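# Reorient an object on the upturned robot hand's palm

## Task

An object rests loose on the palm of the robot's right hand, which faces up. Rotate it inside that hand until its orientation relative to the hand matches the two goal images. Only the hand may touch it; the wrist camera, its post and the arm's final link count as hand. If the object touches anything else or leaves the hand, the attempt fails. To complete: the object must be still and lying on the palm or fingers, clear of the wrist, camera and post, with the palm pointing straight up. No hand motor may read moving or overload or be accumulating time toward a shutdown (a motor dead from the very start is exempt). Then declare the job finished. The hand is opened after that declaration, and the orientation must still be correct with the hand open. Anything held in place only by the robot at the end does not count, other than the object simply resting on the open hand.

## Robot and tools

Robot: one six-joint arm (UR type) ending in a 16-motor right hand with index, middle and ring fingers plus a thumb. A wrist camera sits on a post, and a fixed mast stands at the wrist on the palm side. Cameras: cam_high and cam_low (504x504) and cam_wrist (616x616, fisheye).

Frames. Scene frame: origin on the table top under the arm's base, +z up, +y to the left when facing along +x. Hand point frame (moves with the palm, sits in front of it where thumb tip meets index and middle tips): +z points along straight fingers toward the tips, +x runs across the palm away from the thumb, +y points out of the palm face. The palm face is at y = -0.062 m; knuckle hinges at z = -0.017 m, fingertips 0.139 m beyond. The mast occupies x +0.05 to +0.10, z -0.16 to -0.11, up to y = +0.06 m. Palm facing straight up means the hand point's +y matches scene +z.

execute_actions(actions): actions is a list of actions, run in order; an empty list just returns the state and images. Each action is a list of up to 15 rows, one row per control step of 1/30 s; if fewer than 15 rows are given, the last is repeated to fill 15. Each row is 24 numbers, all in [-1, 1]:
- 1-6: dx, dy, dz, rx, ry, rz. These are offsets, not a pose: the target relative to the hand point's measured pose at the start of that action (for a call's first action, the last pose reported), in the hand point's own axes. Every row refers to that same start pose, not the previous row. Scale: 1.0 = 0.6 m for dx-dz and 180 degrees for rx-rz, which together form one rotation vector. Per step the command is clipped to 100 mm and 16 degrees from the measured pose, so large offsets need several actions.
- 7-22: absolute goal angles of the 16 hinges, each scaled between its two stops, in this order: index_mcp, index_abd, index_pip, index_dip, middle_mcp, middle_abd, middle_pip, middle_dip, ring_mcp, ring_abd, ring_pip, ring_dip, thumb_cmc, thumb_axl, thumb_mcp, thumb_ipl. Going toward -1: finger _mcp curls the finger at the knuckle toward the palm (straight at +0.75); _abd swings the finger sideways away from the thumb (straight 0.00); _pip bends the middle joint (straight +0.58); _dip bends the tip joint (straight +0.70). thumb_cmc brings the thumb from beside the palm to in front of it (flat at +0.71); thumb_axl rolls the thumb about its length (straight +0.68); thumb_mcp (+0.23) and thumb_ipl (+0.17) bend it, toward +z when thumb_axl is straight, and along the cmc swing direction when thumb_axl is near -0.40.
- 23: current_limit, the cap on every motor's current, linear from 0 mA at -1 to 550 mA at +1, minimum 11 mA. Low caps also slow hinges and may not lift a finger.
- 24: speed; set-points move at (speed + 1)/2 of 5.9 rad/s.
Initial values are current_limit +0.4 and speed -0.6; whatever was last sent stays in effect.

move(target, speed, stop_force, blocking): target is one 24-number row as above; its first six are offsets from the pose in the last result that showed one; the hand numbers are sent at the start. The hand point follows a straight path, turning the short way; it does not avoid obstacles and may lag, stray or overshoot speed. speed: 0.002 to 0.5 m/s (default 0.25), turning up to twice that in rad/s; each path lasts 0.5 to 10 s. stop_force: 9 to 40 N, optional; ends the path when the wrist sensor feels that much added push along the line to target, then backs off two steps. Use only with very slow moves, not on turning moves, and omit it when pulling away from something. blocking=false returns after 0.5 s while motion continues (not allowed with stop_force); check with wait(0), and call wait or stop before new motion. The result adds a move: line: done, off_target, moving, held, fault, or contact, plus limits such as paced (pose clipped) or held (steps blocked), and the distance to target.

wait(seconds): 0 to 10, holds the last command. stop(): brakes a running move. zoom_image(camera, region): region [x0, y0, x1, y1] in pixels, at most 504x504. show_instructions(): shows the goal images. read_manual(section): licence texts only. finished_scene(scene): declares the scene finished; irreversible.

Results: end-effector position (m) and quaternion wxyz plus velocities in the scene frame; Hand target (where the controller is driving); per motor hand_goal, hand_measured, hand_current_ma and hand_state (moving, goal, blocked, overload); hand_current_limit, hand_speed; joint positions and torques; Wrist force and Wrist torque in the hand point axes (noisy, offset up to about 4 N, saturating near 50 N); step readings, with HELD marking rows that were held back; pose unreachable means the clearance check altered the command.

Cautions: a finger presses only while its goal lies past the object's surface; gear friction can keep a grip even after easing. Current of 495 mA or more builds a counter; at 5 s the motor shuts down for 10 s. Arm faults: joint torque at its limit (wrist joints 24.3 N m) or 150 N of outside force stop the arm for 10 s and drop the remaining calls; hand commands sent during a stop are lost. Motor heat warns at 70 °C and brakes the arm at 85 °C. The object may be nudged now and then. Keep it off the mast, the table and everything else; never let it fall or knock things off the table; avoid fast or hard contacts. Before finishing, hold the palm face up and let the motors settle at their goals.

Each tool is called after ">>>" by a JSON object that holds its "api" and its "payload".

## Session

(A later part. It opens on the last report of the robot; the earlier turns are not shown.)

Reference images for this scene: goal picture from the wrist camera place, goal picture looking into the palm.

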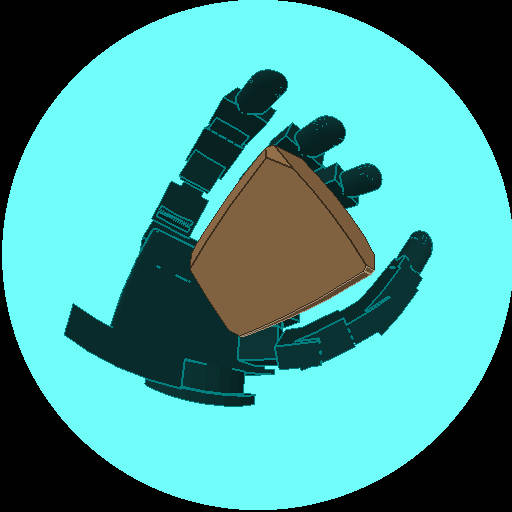

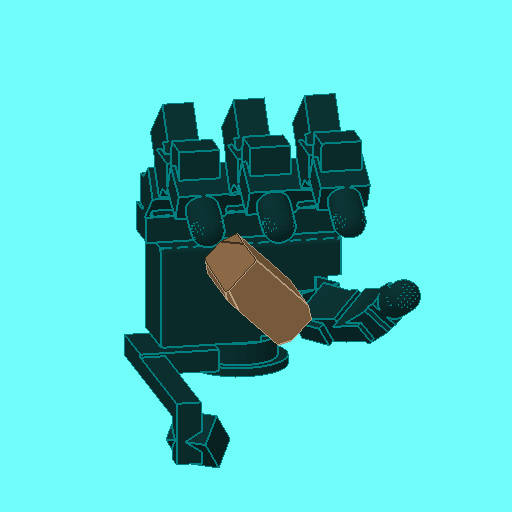

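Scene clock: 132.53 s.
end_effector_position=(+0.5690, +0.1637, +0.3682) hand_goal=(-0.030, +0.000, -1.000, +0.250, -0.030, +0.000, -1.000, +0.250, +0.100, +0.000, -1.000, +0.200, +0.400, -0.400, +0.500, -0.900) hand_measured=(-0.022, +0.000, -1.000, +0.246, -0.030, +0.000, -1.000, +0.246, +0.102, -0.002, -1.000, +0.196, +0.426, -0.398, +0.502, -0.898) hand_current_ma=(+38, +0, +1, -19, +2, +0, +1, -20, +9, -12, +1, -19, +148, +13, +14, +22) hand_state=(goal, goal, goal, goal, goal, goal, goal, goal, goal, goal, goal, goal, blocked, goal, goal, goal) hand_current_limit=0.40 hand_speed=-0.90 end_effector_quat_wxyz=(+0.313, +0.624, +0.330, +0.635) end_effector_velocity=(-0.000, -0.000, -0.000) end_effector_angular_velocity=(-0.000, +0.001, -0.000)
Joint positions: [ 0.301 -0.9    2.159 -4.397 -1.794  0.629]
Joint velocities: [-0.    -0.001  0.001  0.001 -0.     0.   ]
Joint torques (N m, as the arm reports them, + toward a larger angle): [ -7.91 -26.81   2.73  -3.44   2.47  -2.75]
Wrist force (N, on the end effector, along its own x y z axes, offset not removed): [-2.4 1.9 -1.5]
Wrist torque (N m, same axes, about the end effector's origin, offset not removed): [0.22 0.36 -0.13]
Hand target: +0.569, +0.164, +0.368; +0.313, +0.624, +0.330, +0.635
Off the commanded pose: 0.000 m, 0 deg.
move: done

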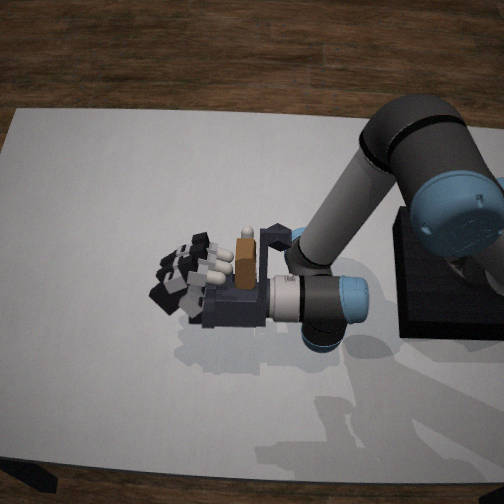

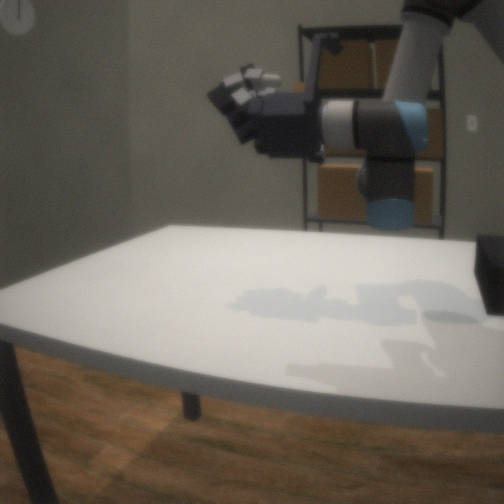

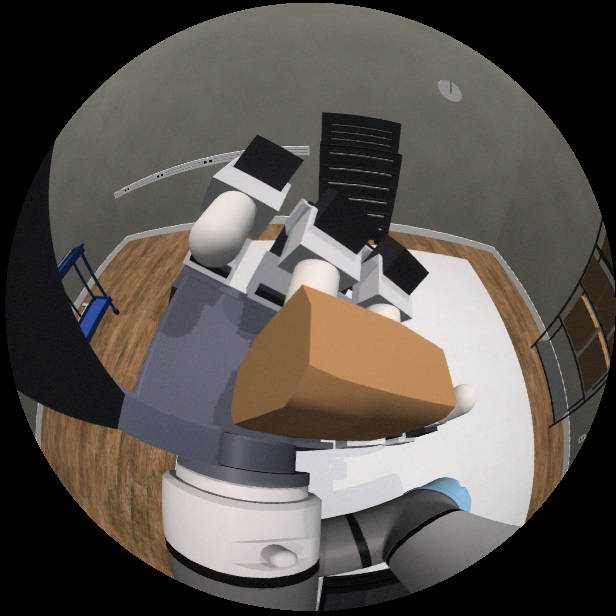

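>>> {"api": "execute_actions", "payload": {"actions": [[[0,0,0,0,0,0,-0.03,0,-1,0.25,-0.03,0,-1,0.25,-0.3,-0.3,-1,0.35,0.4,-0.4,0.5,-0.6,0.4,-0.6]],[[0,0,0,0,0,0,-0.03,0,-1,0.25,-0.03,0,-1,0.25,-0.5,-0.8,-1,0.3,0.4,-0.4,0.5,-0.6,0.4,-0.6]],[[0,0,0,0,0,0,-0.03,0,-1,0.25,-0.03,0,-1,0.25,-0.55,-1,-1,0.3,0.25,-0.4,0.5,-0.6,0.4,-0.8]],[[0,0,0,0,0,0,-0.03,0,-1,0.25,-0.03,0,-1,0.25,-0.55,-1,-1,0.3,0.1,-0.4,0.5,-0.6,0.4,-0.8]]]}}

Scene clock: 145.03 s.
end_effector_position=(+0.5690, +0.1637, +0.3682) hand_goal=(-0.030, +0.000, -1.000, +0.250, -0.030, +0.000, -1.000, +0.250, -0.550, -1.000, -1.000, +0.300, +0.100, -0.400, +0.500, -0.600) hand_measured=(-0.022, +0.000, -1.000, +0.246, -0.030, +0.000, -1.000, +0.246, -0.500, -0.978, -0.950, +0.312, +0.332, -0.404, +0.508, -0.600) hand_current_ma=(+38, +0, +1, -19, +2, +0, +1, -20, +291, +101, +254, +73, +385, -28, +56, -4) hand_state=(goal, goal, goal, goal, goal, goal, goal, goal, blocked, blocked, blocked, goal, blocked, goal, goal, goal) hand_current_limit=0.40 hand_speed=-0.80 end_effector_quat_wxyz=(+0.313, +0.624, +0.330, +0.635) end_effector_velocity=(+0.000, -0.000, -0.001) end_effector_angular_velocity=(-0.000, +0.001, +0.000)
Joint positions: [ 0.301 -0.9    2.159 -4.397 -1.794  0.629]
Joint velocities: [-0.     0.001  0.001 -0.     0.001 -0.   ]
Joint torques (N m, as the arm reports them, + toward a larger angle): [ -8.14 -26.79   1.66  -2.64   2.31  -2.33]
Wrist force (N, on the end effector, along its own x y z axes, offset not removed): [0.0 -0.8 0.3]
Wrist torque (N m, same axes, about the end effector's origin, offset not removed): [-0.30 0.11 0.08]
Hand target: +0.569, +0.164, +0.368; +0.313, +0.624, +0.330, +0.635
Off the commanded pose: 0.000 m, 0 deg.
Step readings (end_effector_position; steps 1 to 15: 1st action; 16 to 30: 2nd action; 31 to 45: 3rd action; 46 to 60: 4th action):
0: (+0.5690, +0.1637, +0.3682)
1: (+0.5690, +0.1637, +0.3682)
2: (+0.5690, +0.1637, +0.3682)
4: (+0.5690, +0.1637, +0.3682)
8: (+0.5690, +0.1637, +0.3682)
15: (+0.5690, +0.1637, +0.3682)
16: (+0.5690, +0.1637, +0.3682)
17: (+0.5690, +0.1637, +0.3682)
19: (+0.5690, +0.1637, +0.3682)
23: (+0.5690, +0.1637, +0.3682)
30: (+0.5690, +0.1637, +0.3682)
31: (+0.5690, +0.1637, +0.3682)
32: (+0.5690, +0.1637, +0.3682)
34: (+0.5690, +0.1637, +0.3682)
38: (+0.5690, +0.1637, +0.3682)
45: (+0.5690, +0.1637, +0.3682)
46: (+0.5690, +0.1637, +0.3682)
47: (+0.5690, +0.1637, +0.3682)
49: (+0.5690, +0.1637, +0.3682)
53: (+0.5690, +0.1637, +0.3682)
60: end_effector_position above

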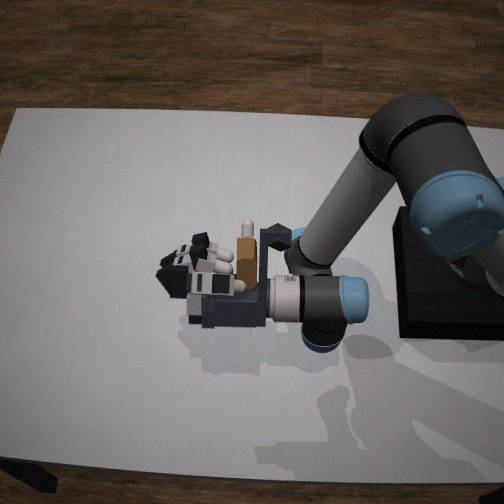

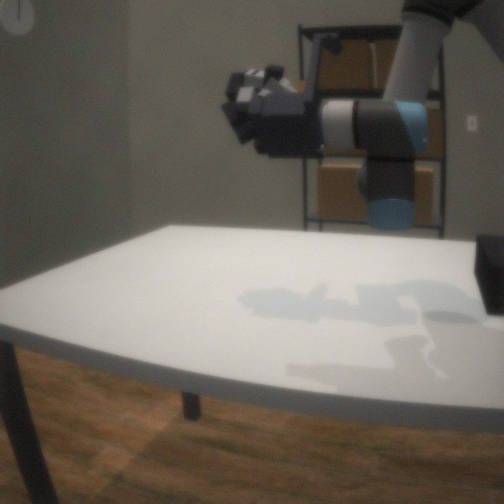

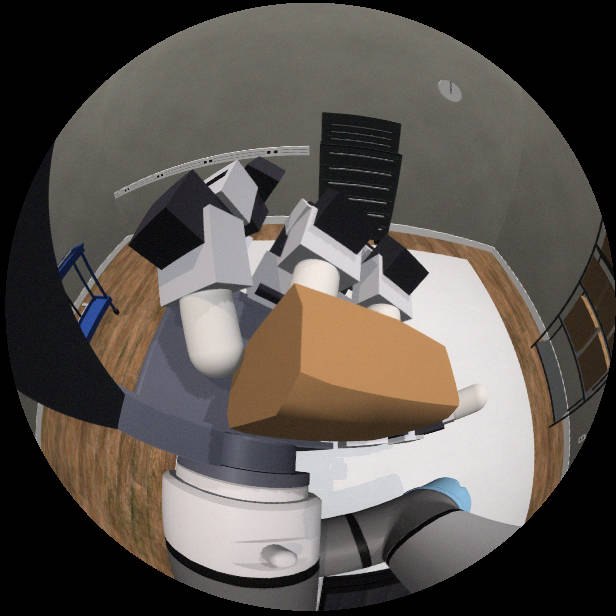

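>>> {"api": "execute_actions", "payload": {"actions": [[[0,0,0,0,0,0,-0.03,0,-1,0.25,-0.03,0,-1,0.25,-0.62,-1,-1,0.2,0.55,-0.4,0.35,-0.7,0.4,-0.8]],[[0,0,0,0,0,0,-0.03,0,-1,0.25,-0.03,0,-1,0.25,-0.65,-1,-1,0.15,0.75,-0.4,0.25,-0.8,0.4,-0.8]],[[0,0,0,0,0,0,-0.03,0,-1,0.25,-0.03,0,-1,0.25,-0.65,-1,-1,0.15,0.75,-0.4,0.25,-0.8,0.4,-0.8]]]}}

Scene clock: 154.30 s.
end_effector_position=(+0.5690, +0.1637, +0.3682) hand_goal=(-0.030, +0.000, -1.000, +0.250, -0.030, +0.000, -1.000, +0.250, -0.650, -1.000, -1.000, +0.150, +0.750, -0.400, +0.250, -0.800) hand_measured=(-0.022, +0.000, -1.000, +0.246, -0.030, +0.000, -1.000, +0.246, -0.506, -1.000, -0.936, +0.260, +0.758, -0.402, +0.264, -0.796) hand_current_ma=(+38, +0, +1, -19, +2, +0, +1, -20, +385, +1, +325, +385, +43, -13, +85, +28) hand_state=(goal, goal, goal, goal, goal, goal, goal, goal, blocked, goal, blocked, blocked, goal, goal, goal, goal) hand_current_limit=0.40 hand_speed=-0.80 end_effector_quat_wxyz=(+0.313, +0.624, +0.330, +0.635) end_effector_velocity=(-0.000, +0.000, -0.001) end_effector_angular_velocity=(-0.000, +0.003, +0.001)
Joint positions: [ 0.301 -0.9    2.159 -4.397 -1.794  0.629]
Joint velocities: [0.    0.    0.002 0.001 0.001 0.   ]
Joint torques (N m, as the arm reports them, + toward a larger angle): [ -8.81 -27.77   1.81  -2.87   2.45  -1.96]
Wrist force (N, on the end effector, along its own x y z axes, offset not removed): [-0.8 -0.9 -1.0]
Wrist torque (N m, same axes, about the end effector's origin, offset not removed): [-0.30 0.15 0.04]
Hand target: +0.569, +0.164, +0.368; +0.313, +0.624, +0.330, +0.635
Off the commanded pose: 0.000 m, 0 deg.
Step readings (end_effector_position; steps 1 to 15: 1st action; 16 to 30: 2nd action; 31 to 45: 3rd action):
0: (+0.5690, +0.1637, +0.3682)
1: (+0.5690, +0.1637, +0.3682)
2: (+0.5690, +0.1637, +0.3682)
4: (+0.5690, +0.1637, +0.3682)
8: (+0.5690, +0.1637, +0.3682)
15: (+0.5690, +0.1637, +0.3682)
16: (+0.5690, +0.1637, +0.3682)
17: (+0.5690, +0.1637, +0.3682)
19: (+0.5690, +0.1637, +0.3682)
23: (+0.5690, +0.1637, +0.3682)
30: (+0.5690, +0.1637, +0.3682)
31: (+0.5690, +0.1637, +0.3682)
32: (+0.5690, +0.1637, +0.3682)
34: (+0.5690, +0.1637, +0.3682)
38: (+0.5690, +0.1637, +0.3682)
45: end_effector_position above

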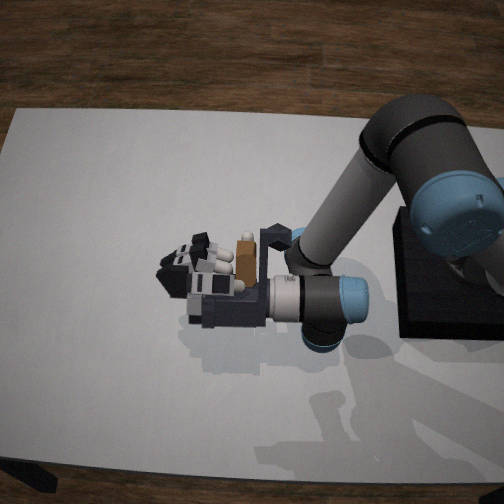

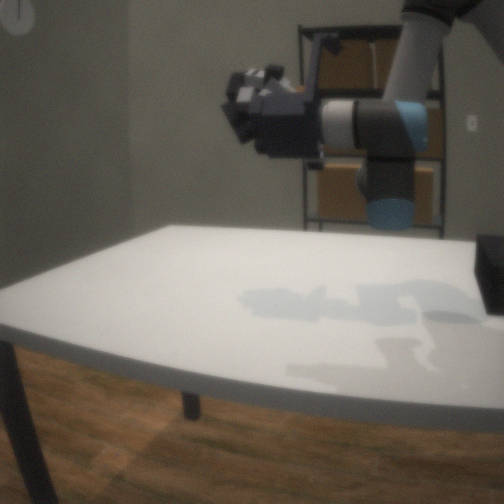

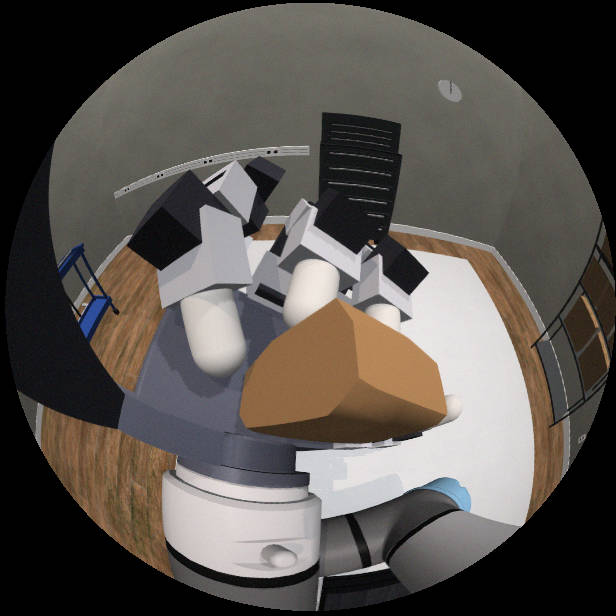

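>>> {"api": "execute_actions", "payload": {"actions": [[[0,0,0,0,0,0,-0.03,0,-1,0.25,-0.03,0,-1,0.25,-0.48,-1,-1,0.3,0.62,-0.2,0.15,-0.7,0.4,-0.8]],[[0,0,0,0,0,0,-0.03,0,-1,0.25,-0.03,0,-1,0.25,-0.48,-1,-1,0.3,0.62,0,0.15,-0.7,0.4,-0.8]],[[0,0,0,0,0,0,-0.03,0,-1,0.25,-0.03,0,-1,0.25,-0.48,-1,-1,0.3,0.62,0.1,0.15,-0.7,0.4,-0.8]]]}}

Scene clock: 167.77 s.
end_effector_position=(+0.5690, +0.1637, +0.3682) hand_goal=(-0.030, +0.000, -1.000, +0.250, -0.030, +0.000, -1.000, +0.250, -0.480, -1.000, -1.000, +0.300, +0.620, +0.100, +0.150, -0.700) hand_measured=(-0.014, +0.000, -0.996, +0.250, -0.030, +0.000, -1.000, +0.246, -0.478, -0.998, -0.994, +0.304, +0.648, +0.096, +0.164, -0.698) hand_current_ma=(+85, +0, +26, +2, +2, +0, +1, -20, +10, +11, +34, +20, +150, -31, +85, +11) hand_state=(goal, goal, goal, goal, goal, goal, goal, goal, goal, goal, goal, goal, blocked, goal, goal, goal) hand_current_limit=0.40 hand_speed=-0.80 end_effector_quat_wxyz=(+0.313, +0.624, +0.330, +0.635) end_effector_velocity=(+0.000, -0.000, -0.001) end_effector_angular_velocity=(-0.000, +0.003, -0.001)
Joint positions: [ 0.301 -0.9    2.159 -4.397 -1.794  0.629]
Joint velocities: [-0.     0.001 -0.     0.002 -0.001  0.   ]
Joint torques (N m, as the arm reports them, + toward a larger angle): [ -7.83 -26.79   0.4   -2.69   2.08  -2.31]
Wrist force (N, on the end effector, along its own x y z axes, offset not removed): [-0.9 0.6 -1.7]
Wrist torque (N m, same axes, about the end effector's origin, offset not removed): [-0.03 0.21 0.02]
Hand target: +0.569, +0.164, +0.368; +0.313, +0.624, +0.330, +0.635
Off the commanded pose: 0.000 m, 0 deg.
Step readings (end_effector_position; steps 1 to 15: 1st action; 16 to 30: 2nd action; 31 to 45: 3rd action):
0: (+0.5690, +0.1637, +0.3682)
1: (+0.5690, +0.1637, +0.3682)
2: (+0.5690, +0.1637, +0.3682)
4: (+0.5690, +0.1637, +0.3682)
8: (+0.5690, +0.1637, +0.3682)
15: (+0.5690, +0.1637, +0.3682)
16: (+0.5690, +0.1637, +0.3682)
17: (+0.5690, +0.1637, +0.3682)
19: (+0.5690, +0.1637, +0.3682)
23: (+0.5690, +0.1637, +0.3682)
30: (+0.5690, +0.1637, +0.3682)
31: (+0.5690, +0.1637, +0.3682)
32: (+0.5690, +0.1637, +0.3682)
34: (+0.5690, +0.1637, +0.3682)
38: (+0.5690, +0.1637, +0.3682)
45: end_effector_position above

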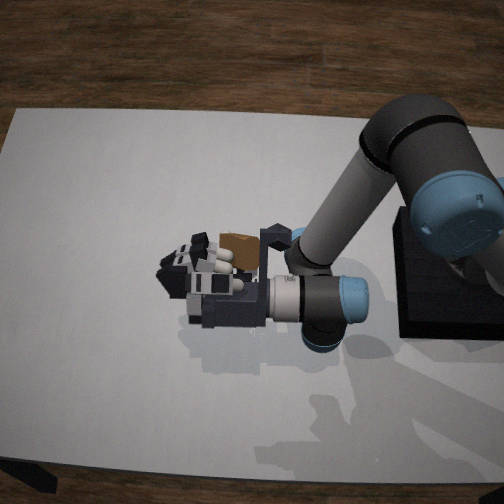

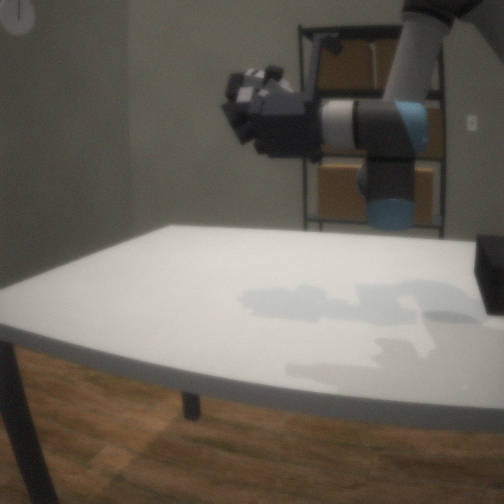

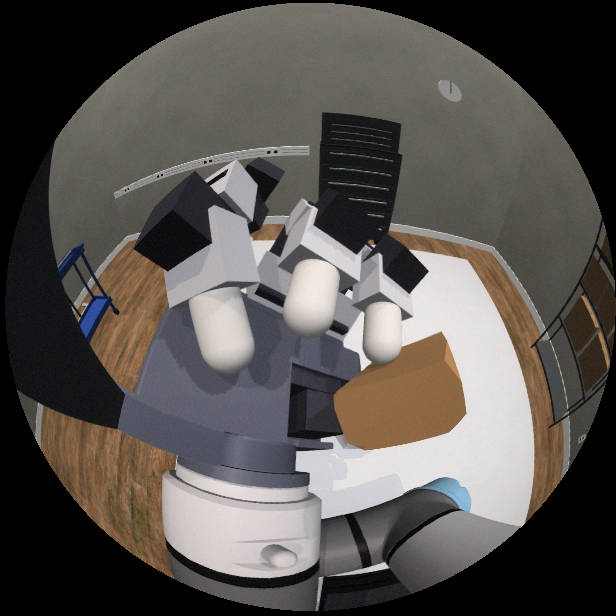

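>>> {"api": "execute_actions", "payload": {"actions": [[[0,0,0,0,0,0,-0.03,0,-1,0.25,0.1,0,-1,0.25,0.1,0,-1,0.2,0.45,0,0.15,-0.7,0.4,-0.85]],[[0,0,0,0,0,0,-0.03,0,-1,0.25,0.1,0,-1,0.25,0.1,0,-1,0.2,0.25,-0.12,0.15,-0.7,0.4,-0.85]],[[0,0,0,0,0,0,-0.03,0,-1,0.25,0.1,0,-1,0.25,0.1,0,-1,0.2,0.15,-0.2,0.15,-0.7,0.4,-0.85]]]}}

>>> {"api": "zoom_image", "payload": {"camera": "cam_high", "region": [150, 160, 330, 340]}}

Scene clock: 177.30 s.
end_effector_position=(+0.5690, +0.1637, +0.3682) hand_goal=(-0.030, +0.000, -1.000, +0.250, +0.100, +0.000, -1.000, +0.250, +0.100, +0.000, -1.000, +0.200, +0.150, -0.200, +0.150, -0.700) hand_measured=(-0.012, +0.012, -0.998, +0.250, +0.100, +0.000, -1.000, +0.246, +0.012, -0.406, -1.000, +0.202, +0.366, -0.200, +0.166, -0.694) hand_current_ma=(+96, +49, +16, +2, +4, +0, +1, -20, -15, -30, +1, +11, +331, +1, +110, +41) hand_state=(goal, goal, goal, goal, goal, goal, goal, goal, moving, moving, goal, goal, moving, goal, goal, goal) hand_current_limit=0.40 hand_speed=-0.85 end_effector_quat_wxyz=(+0.313, +0.624, +0.330, +0.635) end_effector_velocity=(-0.000, +0.000, -0.001) end_effector_angular_velocity=(-0.001, +0.004, +0.000)
Joint positions: [ 0.301 -0.9    2.159 -4.397 -1.794  0.629]
Joint velocities: [ 0.001  0.001  0.002  0.002 -0.001 -0.   ]
Joint torques (N m, as the arm reports them, + toward a larger angle): [  7.82 -38.85   0.23  -2.83   1.65  -2.25]
Wrist force (N, on the end effector, along its own x y z axes, offset not removed): [0.3 -0.2 0.4]
Wrist torque (N m, same axes, about the end effector's origin, offset not removed): [-0.26 -0.04 0.21]
Hand target: +0.569, +0.164, +0.368; +0.313, +0.624, +0.330, +0.635
Off the commanded pose: 0.000 m, 0 deg.
Step readings (end_effector_position; steps 1 to 15: 1st action; 16 to 30: 2nd action; 31 to 45: 3rd action):
0: (+0.5690, +0.1637, +0.3682)
1: (+0.5690, +0.1637, +0.3682)
2: (+0.5690, +0.1637, +0.3682)
4: (+0.5690, +0.1637, +0.3682)
8: (+0.5690, +0.1637, +0.3682)
15: (+0.5690, +0.1637, +0.3682)
16: (+0.5690, +0.1637, +0.3682)
17: (+0.5690, +0.1637, +0.3682)
19: (+0.5690, +0.1637, +0.3682)
23: (+0.5690, +0.1637, +0.3682)
30: (+0.5690, +0.1637, +0.3682)
31: (+0.5690, +0.1637, +0.3682)
32: (+0.5690, +0.1637, +0.3682)
34: (+0.5690, +0.1637, +0.3682)
38: (+0.5690, +0.1637, +0.3682)
45: end_effector_position above

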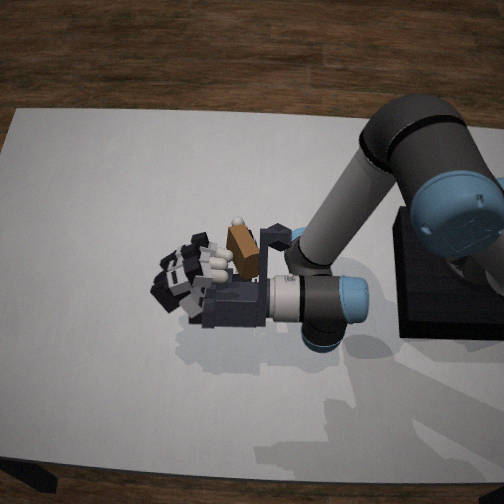

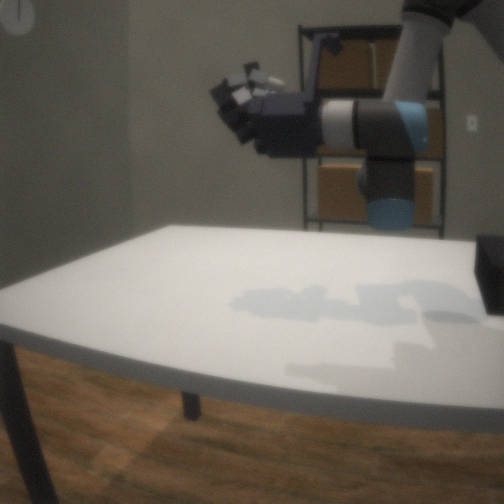

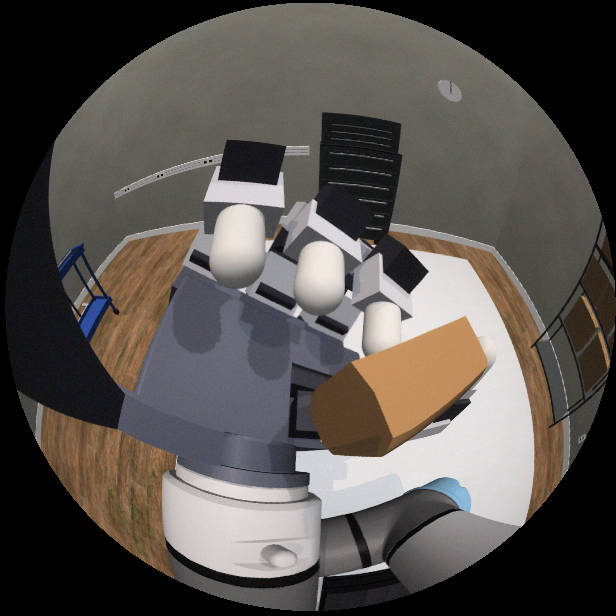

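Region (150, 160, 330, 340) of cam_high's 504x504 image, scaled by 2.800, with more detail than that image has.

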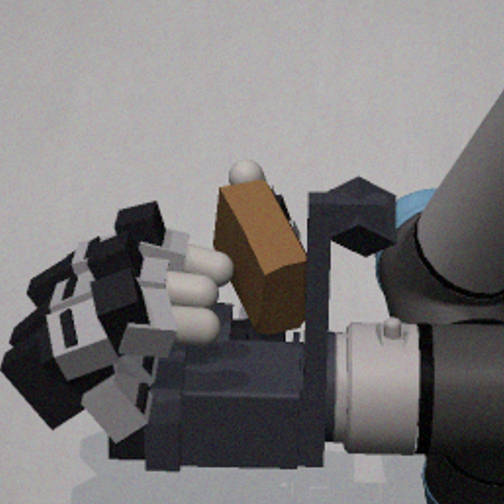

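Recovering. Continue, with more current.

>>> {"api": "execute_actions", "payload": {"actions": [[[0,0,0,0,0,0,0.03,0,-1,0.25,0.1,0,-1,0.25,0.1,0,-1,0.2,0.05,-0.3,0.15,-0.6,0.7,-0.85]],[[0,0,0,0,0,0,0.03,0,-1,0.3,0.1,0,-1,0.25,0.1,0,-1,0.2,-0.1,-0.4,0.15,-0.5,0.7,-0.85]],[[0,0,0,0,0,0,0.03,0,-1,0.3,0.1,0,-1,0.25,0.1,0,-1,0.2,-0.1,-0.4,0.15,-0.5,0.7,-0.85]]]}}

>>> {"api": "zoom_image", "payload": {"camera": "cam_high", "region": [150, 160, 330, 340]}}

Scene clock: 186.37 s.
end_effector_position=(+0.5690, +0.1637, +0.3682) hand_goal=(+0.030, +0.000, -1.000, +0.300, +0.100, +0.000, -1.000, +0.250, +0.100, +0.000, -1.000, +0.200, -0.100, -0.400, +0.150, -0.500) hand_measured=(+0.030, +0.004, -1.000, +0.296, +0.100, +0.000, -1.000, +0.246, +0.100, -0.002, -1.000, +0.202, -0.070, -0.398, +0.164, -0.502) hand_current_ma=(+1, +19, +1, -20, +4, +0, +1, -20, +4, -12, +1, +11, +167, +11, +85, -14) hand_state=(goal, goal, goal, goal, goal, goal, goal, goal, goal, goal, goal, goal, blocked, goal, goal, goal) hand_current_limit=0.70 hand_speed=-0.85 end_effector_quat_wxyz=(+0.313, +0.624, +0.330, +0.635) end_effector_velocity=(+0.000, -0.000, +0.000) end_effector_angular_velocity=(+0.000, -0.000, -0.001)
Joint positions: [ 0.301 -0.9    2.159 -4.397 -1.794  0.629]
Joint velocities: [-0.  0. -0. -0. -0. -0.]
Joint torques (N m, as the arm reports them, + toward a larger angle): [  6.2  -38.95   2.05  -3.06   1.51  -2.3 ]
Wrist force (N, on the end effector, along its own x y z axes, offset not removed): [-1.7 1.0 -1.1]
Wrist torque (N m, same axes, about the end effector's origin, offset not removed): [-0.03 0.32 0.01]
Hand target: +0.569, +0.164, +0.368; +0.313, +0.624, +0.330, +0.635
Off the commanded pose: 0.000 m, 0 deg.
Step readings (end_effector_position; steps 1 to 15: 1st action; 16 to 30: 2nd action; 31 to 45: 3rd action):
0: (+0.5690, +0.1637, +0.3682)
1: (+0.5690, +0.1637, +0.3682)
2: (+0.5690, +0.1637, +0.3682)
4: (+0.5690, +0.1637, +0.3682)
8: (+0.5690, +0.1637, +0.3682)
15: (+0.5690, +0.1637, +0.3682)
16: (+0.5690, +0.1637, +0.3682)
17: (+0.5690, +0.1637, +0.3682)
19: (+0.5690, +0.1637, +0.3682)
23: (+0.5690, +0.1637, +0.3682)
30: (+0.5690, +0.1637, +0.3682)
31: (+0.5690, +0.1637, +0.3682)
32: (+0.5690, +0.1637, +0.3682)
34: (+0.5690, +0.1637, +0.3682)
38: (+0.5690, +0.1637, +0.3682)
45: end_effector_position above

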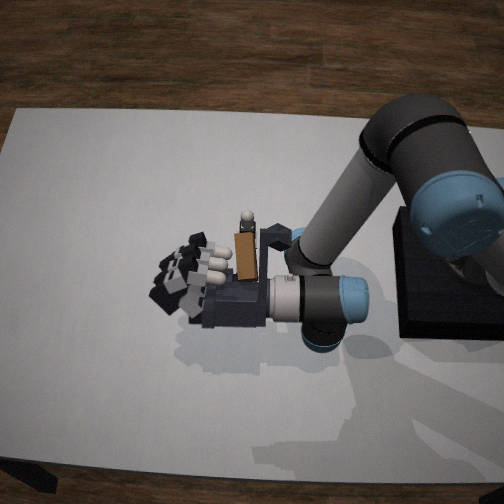

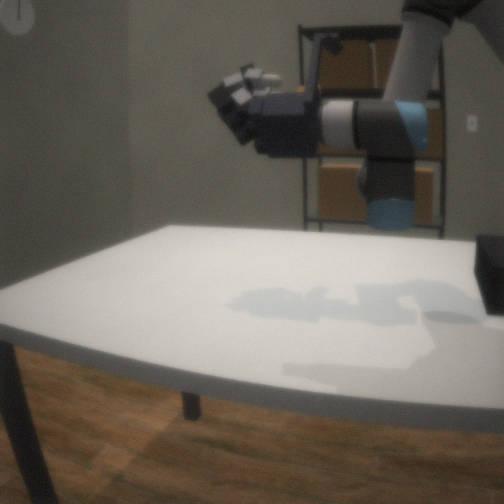

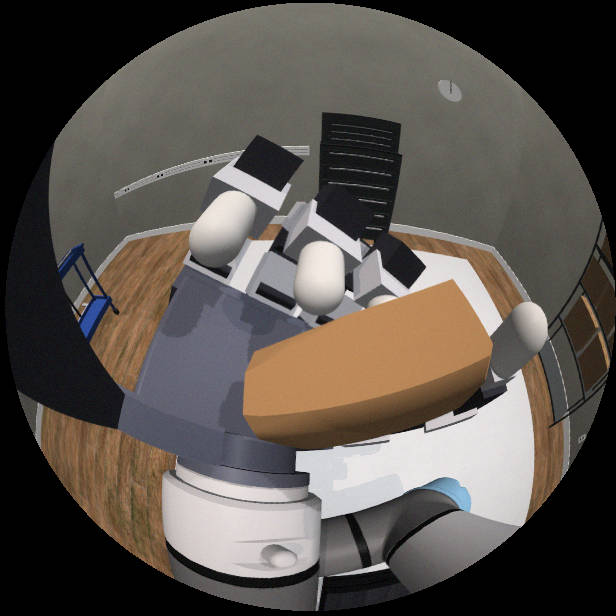

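Region (150, 160, 330, 340) of cam_high's 504x504 image, scaled by 2.800, with more detail than that image has.

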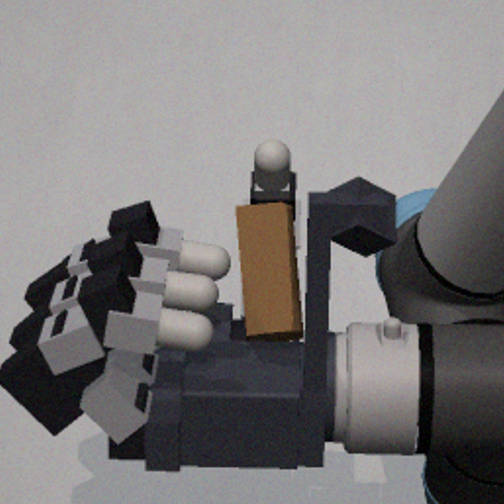

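Excellent. Close on.

>>> {"api": "move", "payload": {"target": [0,0,0,0,0,0.1,0.03,0,-1,0.3,0.03,0,-1,0.3,0.1,0,-1,0.2,-0.62,-0.4,0.2,0,0.7,-0.92], "speed": 0.08}}

Scene clock: 194.77 s.
end_effector_position=(+0.5690, +0.1637, +0.3682) hand_goal=(+0.030, +0.000, -1.000, +0.300, +0.030, +0.000, -1.000, +0.300, +0.100, +0.000, -1.000, +0.200, -0.620, -0.400, +0.200, +0.000) hand_measured=(+0.030, +0.004, -1.000, +0.296, +0.036, +0.000, -1.000, +0.296, +0.100, -0.002, -1.000, +0.202, -0.584, -0.400, +0.214, +0.000) hand_current_ma=(+1, +19, +1, -18, +37, +0, +1, -20, +4, -12, +1, +11, +196, +5, +92, -3) hand_state=(goal, goal, goal, goal, goal, goal, goal, goal, goal, goal, goal, goal, blocked, goal, goal, goal) hand_current_limit=0.70 hand_speed=-0.92 end_effector_quat_wxyz=(+0.210, +0.668, +0.228, +0.676) end_effector_velocity=(+0.000, -0.000, -0.001) end_effector_angular_velocity=(-0.001, +0.002, -0.001)
Joint positions: [ 0.335 -0.955  2.142 -4.324 -1.828  0.943]
Joint velocities: [-0.     0.001  0.     0.001 -0.001  0.   ]
Joint torques (N m, as the arm reports them, + toward a larger angle): [  9.65 -51.26 -22.57  -0.07  -1.89   1.97]
Wrist force (N, on the end effector, along its own x y z axes, offset not removed): [-0.4 0.2 0.7]
Wrist torque (N m, same axes, about the end effector's origin, offset not removed): [-0.19 0.08 -0.03]
Hand target: +0.569, +0.164, +0.368; +0.210, +0.668, +0.228, +0.676
Off the commanded pose: 0.000 m, 0 deg.
move: done

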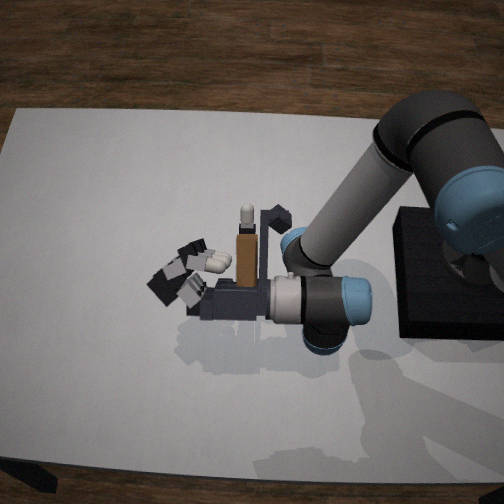

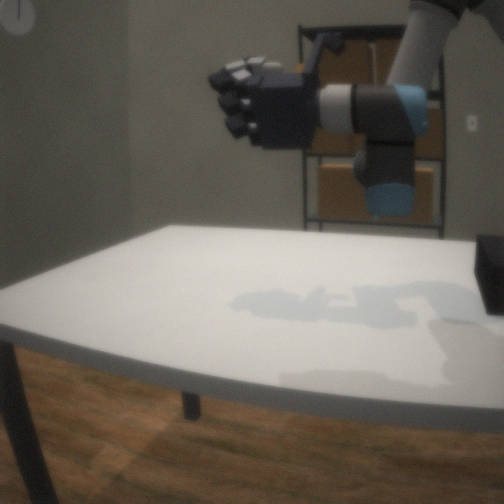

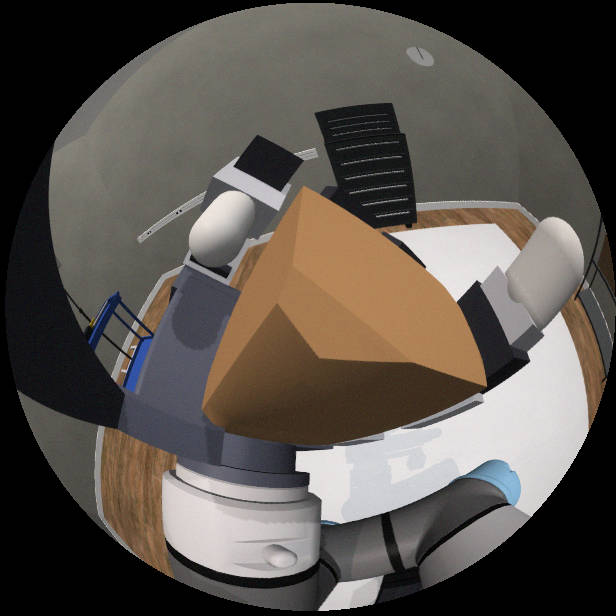

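>>> {"api": "move", "payload": {"target": [0,0,0,0,0,-0.3,0.03,0,-1,0.3,0.03,0,-1,0.3,0.1,0,-1,0.2,-0.62,-0.4,0.2,0.17,0.7,-0.92], "speed": 0.12}}

>>> {"api": "zoom_image", "payload": {"camera": "cam_high", "region": [170, 180, 310, 320]}}

Scene clock: 204.10 s.
end_effector_position=(+0.5691, +0.1636, +0.3682) hand_goal=(+0.030, +0.000, -1.000, +0.300, +0.030, +0.000, -1.000, +0.300, +0.100, +0.000, -1.000, +0.200, -0.620, -0.400, +0.200, +0.170) hand_measured=(+0.030, +0.004, -1.000, +0.296, +0.036, +0.000, -1.000, +0.296, +0.102, -0.002, -1.000, +0.202, -0.612, -0.400, +0.206, +0.168) hand_current_ma=(+5, +14, +1, -18, +37, +0, +1, -20, +8, -11, +1, +11, +49, +5, +36, -10) hand_state=(goal, goal, goal, goal, goal, goal, goal, goal, goal, goal, goal, goal, goal, goal, goal, goal) hand_current_limit=0.70 hand_speed=-0.92 end_effector_quat_wxyz=(+0.493, +0.492, +0.506, +0.508) end_effector_velocity=(+0.000, -0.000, +0.000) end_effector_angular_velocity=(-0.014, -0.001, -0.001)
Joint positions: [ 0.181 -0.835  2.212 -4.515 -1.673  0.001]
Joint velocities: [-0.004  0.     0.001 -0.001  0.003 -0.014]
Joint torques (N m, as the arm reports them, + toward a larger angle): [ -5.96 -25.18   6.2   -3.75   2.65  -2.26]
Wrist force (N, on the end effector, along its own x y z axes, offset not removed): [0.4 -0.4 -0.5]
Wrist torque (N m, same axes, about the end effector's origin, offset not removed): [-0.26 -0.07 -0.05]
Hand target: +0.569, +0.164, +0.368; +0.494, +0.492, +0.507, +0.508
Off the commanded pose: 0.000 m, 0 deg.
move: done

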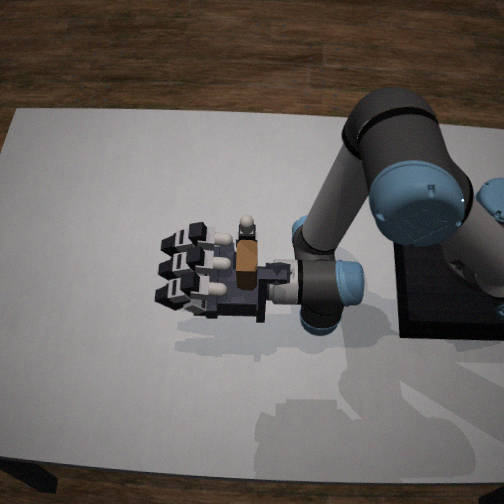

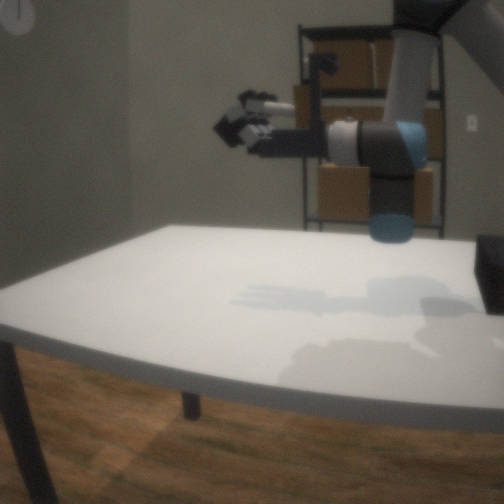

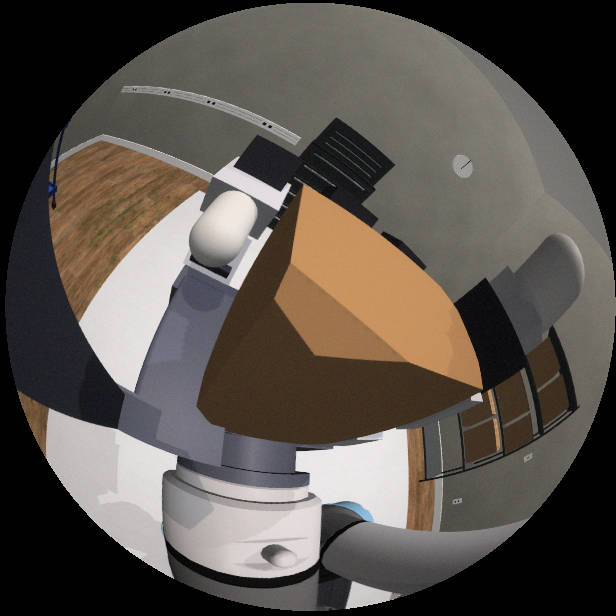

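Region (170, 180, 310, 320) of cam_high's 504x504 image, scaled by 3.600, with more detail than that image has.

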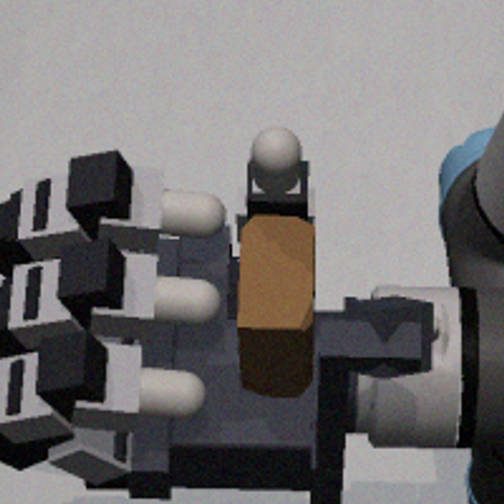

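>>> {"api": "move", "payload": {"target": [0.35,0.15,-0.03,0,0,0,0.03,0,-1,0.3,0.03,0,-1,0.3,0.1,0,-1,0.2,-0.5,-0.4,0.3,0.17,0.7,-0.8], "speed": 0.08}}

>>> {"api": "zoom_image", "payload": {"camera": "cam_high", "region": [190, 310, 320, 440]}}

Scene clock: 215.47 s.
end_effector_position=(+0.5445, +0.3727, +0.4579) hand_goal=(+0.030, +0.000, -1.000, +0.300, +0.030, +0.000, -1.000, +0.300, +0.100, +0.000, -1.000, +0.200, -0.500, -0.400, +0.300, +0.170) hand_measured=(+0.032, +0.004, -1.000, +0.296, +0.036, +0.000, -1.000, +0.296, +0.102, -0.002, -1.000, +0.202, -0.500, -0.400, +0.298, +0.168) hand_current_ma=(+5, +14, +1, -18, +37, +0, +1, -20, +9, -11, +1, +11, -1, +5, -7, -10) hand_state=(goal, goal, goal, goal, goal, goal, goal, goal, goal, goal, goal, goal, goal, goal, goal, goal) hand_current_limit=0.70 hand_speed=-0.80 end_effector_quat_wxyz=(+0.493, +0.492, +0.506, +0.508) end_effector_velocity=(+0.000, +0.003, +0.001) end_effector_angular_velocity=(+0.001, -0.001, +0.000)
Joint positions: [ 0.667 -0.926  1.879 -4.089 -2.16   0.004]
Joint velocities: [ 0.004  0.002 -0.008  0.006 -0.004  0.   ]
Joint torques (N m, as the arm reports them, + toward a larger angle): [  8.67 -29.85 -25.37   0.25  -2.23   2.22]
Wrist force (N, on the end effector, along its own x y z axes, offset not removed): [-0.3 0.5 -0.2]
Wrist torque (N m, same axes, about the end effector's origin, offset not removed): [-0.21 -0.11 -0.14]
Hand target: +0.545, +0.373, +0.458; +0.493, +0.492, +0.506, +0.508
Off the commanded pose: 0.000 m, 0 deg.
move: done

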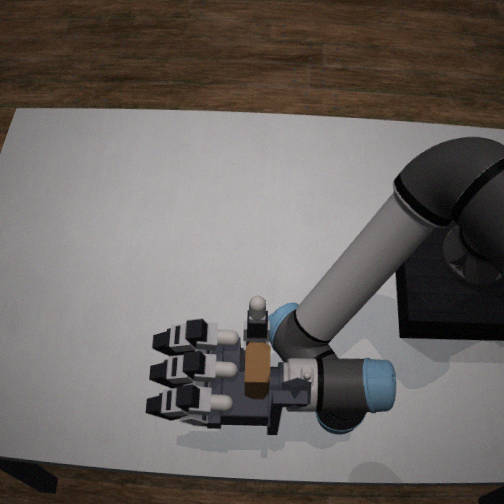

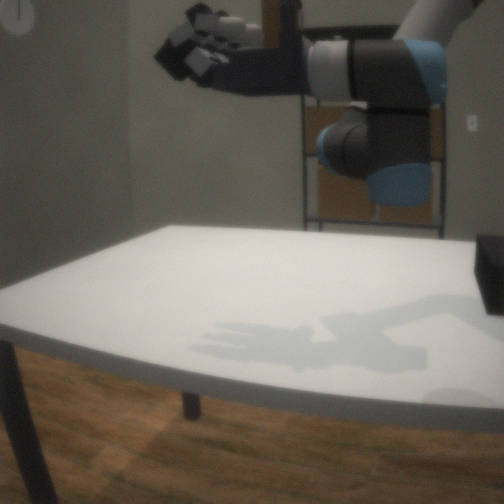

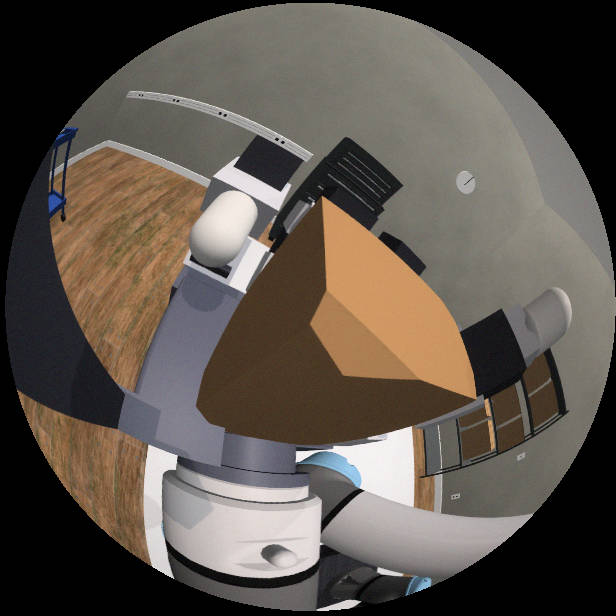

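Region (190, 310, 320, 440) of cam_high's 504x504 image, scaled by 3.877, with more detail than that image has.

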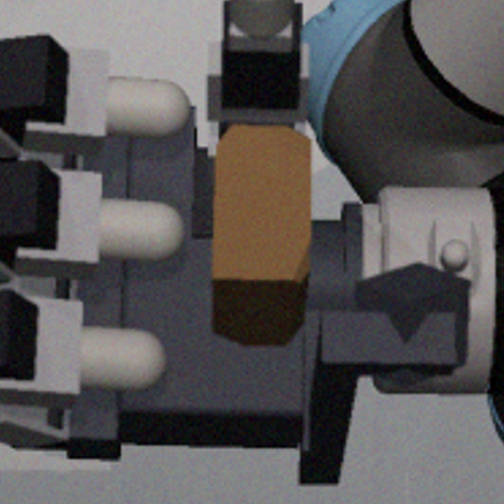

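>>> {"api": "execute_actions", "payload": {"actions": [[[0,0,0,0,0,0,0.03,0,-1,0.3,0.4,0,-1,0,-0.1,0.5,-1,0.3,-0.62,-0.4,0.2,0.17,0.5,-0.6]],[[0,0,0,0,0,0,0.03,0,-1,0.3,0.4,0,-1,0,-0.42,0.5,-1,0.55,-0.62,-0.4,0.2,0.17,0.5,-0.6]],[[0,0,0,0,0,0,0.03,0,-1,0.3,0.4,0,-1,0,-0.42,0,-1,0.58,-0.62,-0.4,0.2,0.17,0.5,-0.6]],[[0,0,0,0,0,0,0.03,0,-1,0.3,0.4,0,-1,0,-0.42,-0.5,-1,0.5,-0.62,-0.4,0.2,0.17,0.5,-0.6]],[[0,0,0,0,0,0,0.03,0,-1,0.3,0.4,0,-1,0,-0.25,-0.6,-1,0.25,-0.62,-0.4,0.2,0.17,0.5,-0.75]]]}}

>>> {"api": "zoom_image", "payload": {"camera": "cam_high", "region": [170, 300, 320, 450]}}

Scene clock: 231.60 s.
end_effector_position=(+0.5445, +0.3728, +0.4578) hand_goal=(+0.030, +0.000, -1.000, +0.300, +0.400, +0.000, -1.000, +0.000, -0.250, -0.600, -1.000, +0.250, -0.620, -0.400, +0.200, +0.170) hand_measured=(+0.032, +0.004, -1.000, +0.296, +0.404, +0.000, -1.000, +0.002, -0.294, -0.522, -0.958, +0.294, -0.542, -0.386, +0.212, +0.168) hand_current_ma=(+6, +14, +1, -18, +22, +0, +1, +12, -179, +342, +216, +184, +413, +96, +85, -8) hand_state=(goal, goal, goal, goal, goal, goal, goal, goal, moving, blocked, moving, moving, moving, goal, moving, goal) hand_current_limit=0.50 hand_speed=-0.75 end_effector_quat_wxyz=(+0.493, +0.492, +0.506, +0.508) end_effector_velocity=(-0.000, +0.000, -0.000) end_effector_angular_velocity=(-0.000, +0.001, +0.000)
Joint positions: [ 0.667 -0.926  1.879 -4.089 -2.16   0.004]
Joint velocities: [ 0.    -0.     0.001  0.    -0.     0.   ]
Joint torques (N m, as the arm reports them, + toward a larger angle): [ -7.98 -53.8   -5.4   -3.19   2.17   0.  ]
Wrist force (N, on the end effector, along its own x y z axes, offset not removed): [-1.8 -1.2 -1.5]
Wrist torque (N m, same axes, about the end effector's origin, offset not removed): [-0.20 0.21 -0.31]
Hand target: +0.545, +0.373, +0.458; +0.493, +0.492, +0.506, +0.508
Off the commanded pose: 0.000 m, 0 deg.
Step readings (end_effector_position; steps 1 to 15: 1st action; 16 to 30: 2nd action; 31 to 45: 3rd action; 46 to 60: 4th action; 61 to 75: 5th action):
0: (+0.5445, +0.3731, +0.4580)
1: (+0.5445, +0.3731, +0.4580)
2: (+0.5445, +0.3731, +0.4580)
4: (+0.5445, +0.3730, +0.4580)
8: (+0.5445, +0.3729, +0.4579)
15: (+0.5445, +0.3728, +0.4578)
16: (+0.5445, +0.3728, +0.4578)
17: (+0.5445, +0.3728, +0.4578)
19: (+0.5445, +0.3728, +0.4578)
23: (+0.5445, +0.3728, +0.4578)
30: (+0.5445, +0.3728, +0.4578)
31: (+0.5445, +0.3728, +0.4578)
32: (+0.5445, +0.3728, +0.4578)
34: (+0.5445, +0.3728, +0.4578)
38: (+0.5445, +0.3728, +0.4578)
45: (+0.5445, +0.3728, +0.4578)
46: (+0.5445, +0.3728, +0.4578)
47: (+0.5445, +0.3728, +0.4578)
49: (+0.5445, +0.3728, +0.4578)
53: (+0.5445, +0.3728, +0.4578)
60: (+0.5445, +0.3728, +0.4578)
61: (+0.5445, +0.3728, +0.4578)
62: (+0.5445, +0.3728, +0.4578)
64: (+0.5445, +0.3728, +0.4578)
68: (+0.5445, +0.3728, +0.4578)
75: end_effector_position above

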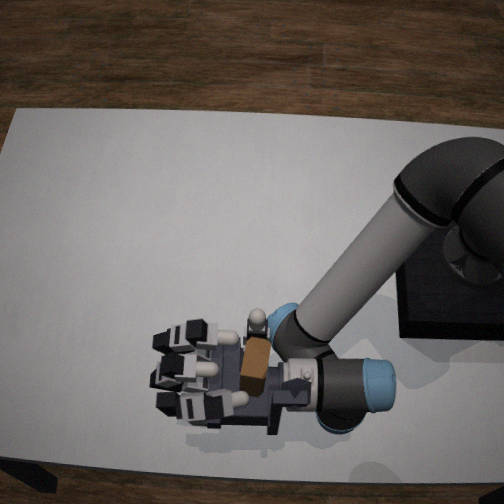

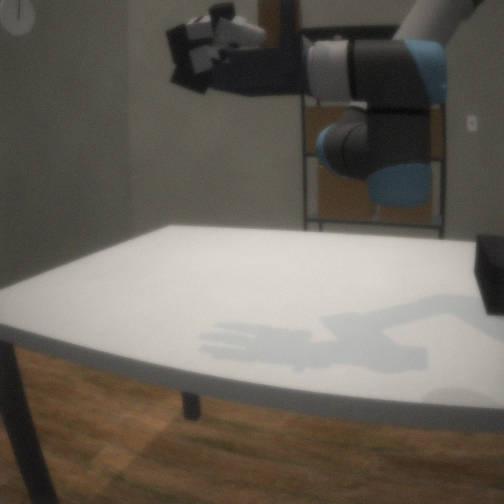

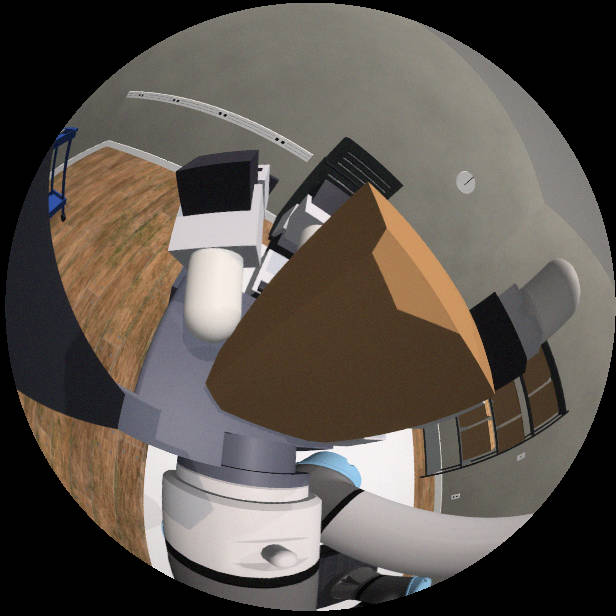

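Region (170, 300, 320, 450) of cam_high's 504x504 image, scaled by 3.360, with more detail than that image has.

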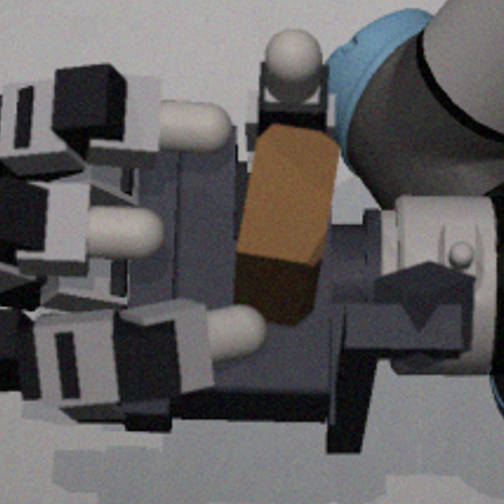

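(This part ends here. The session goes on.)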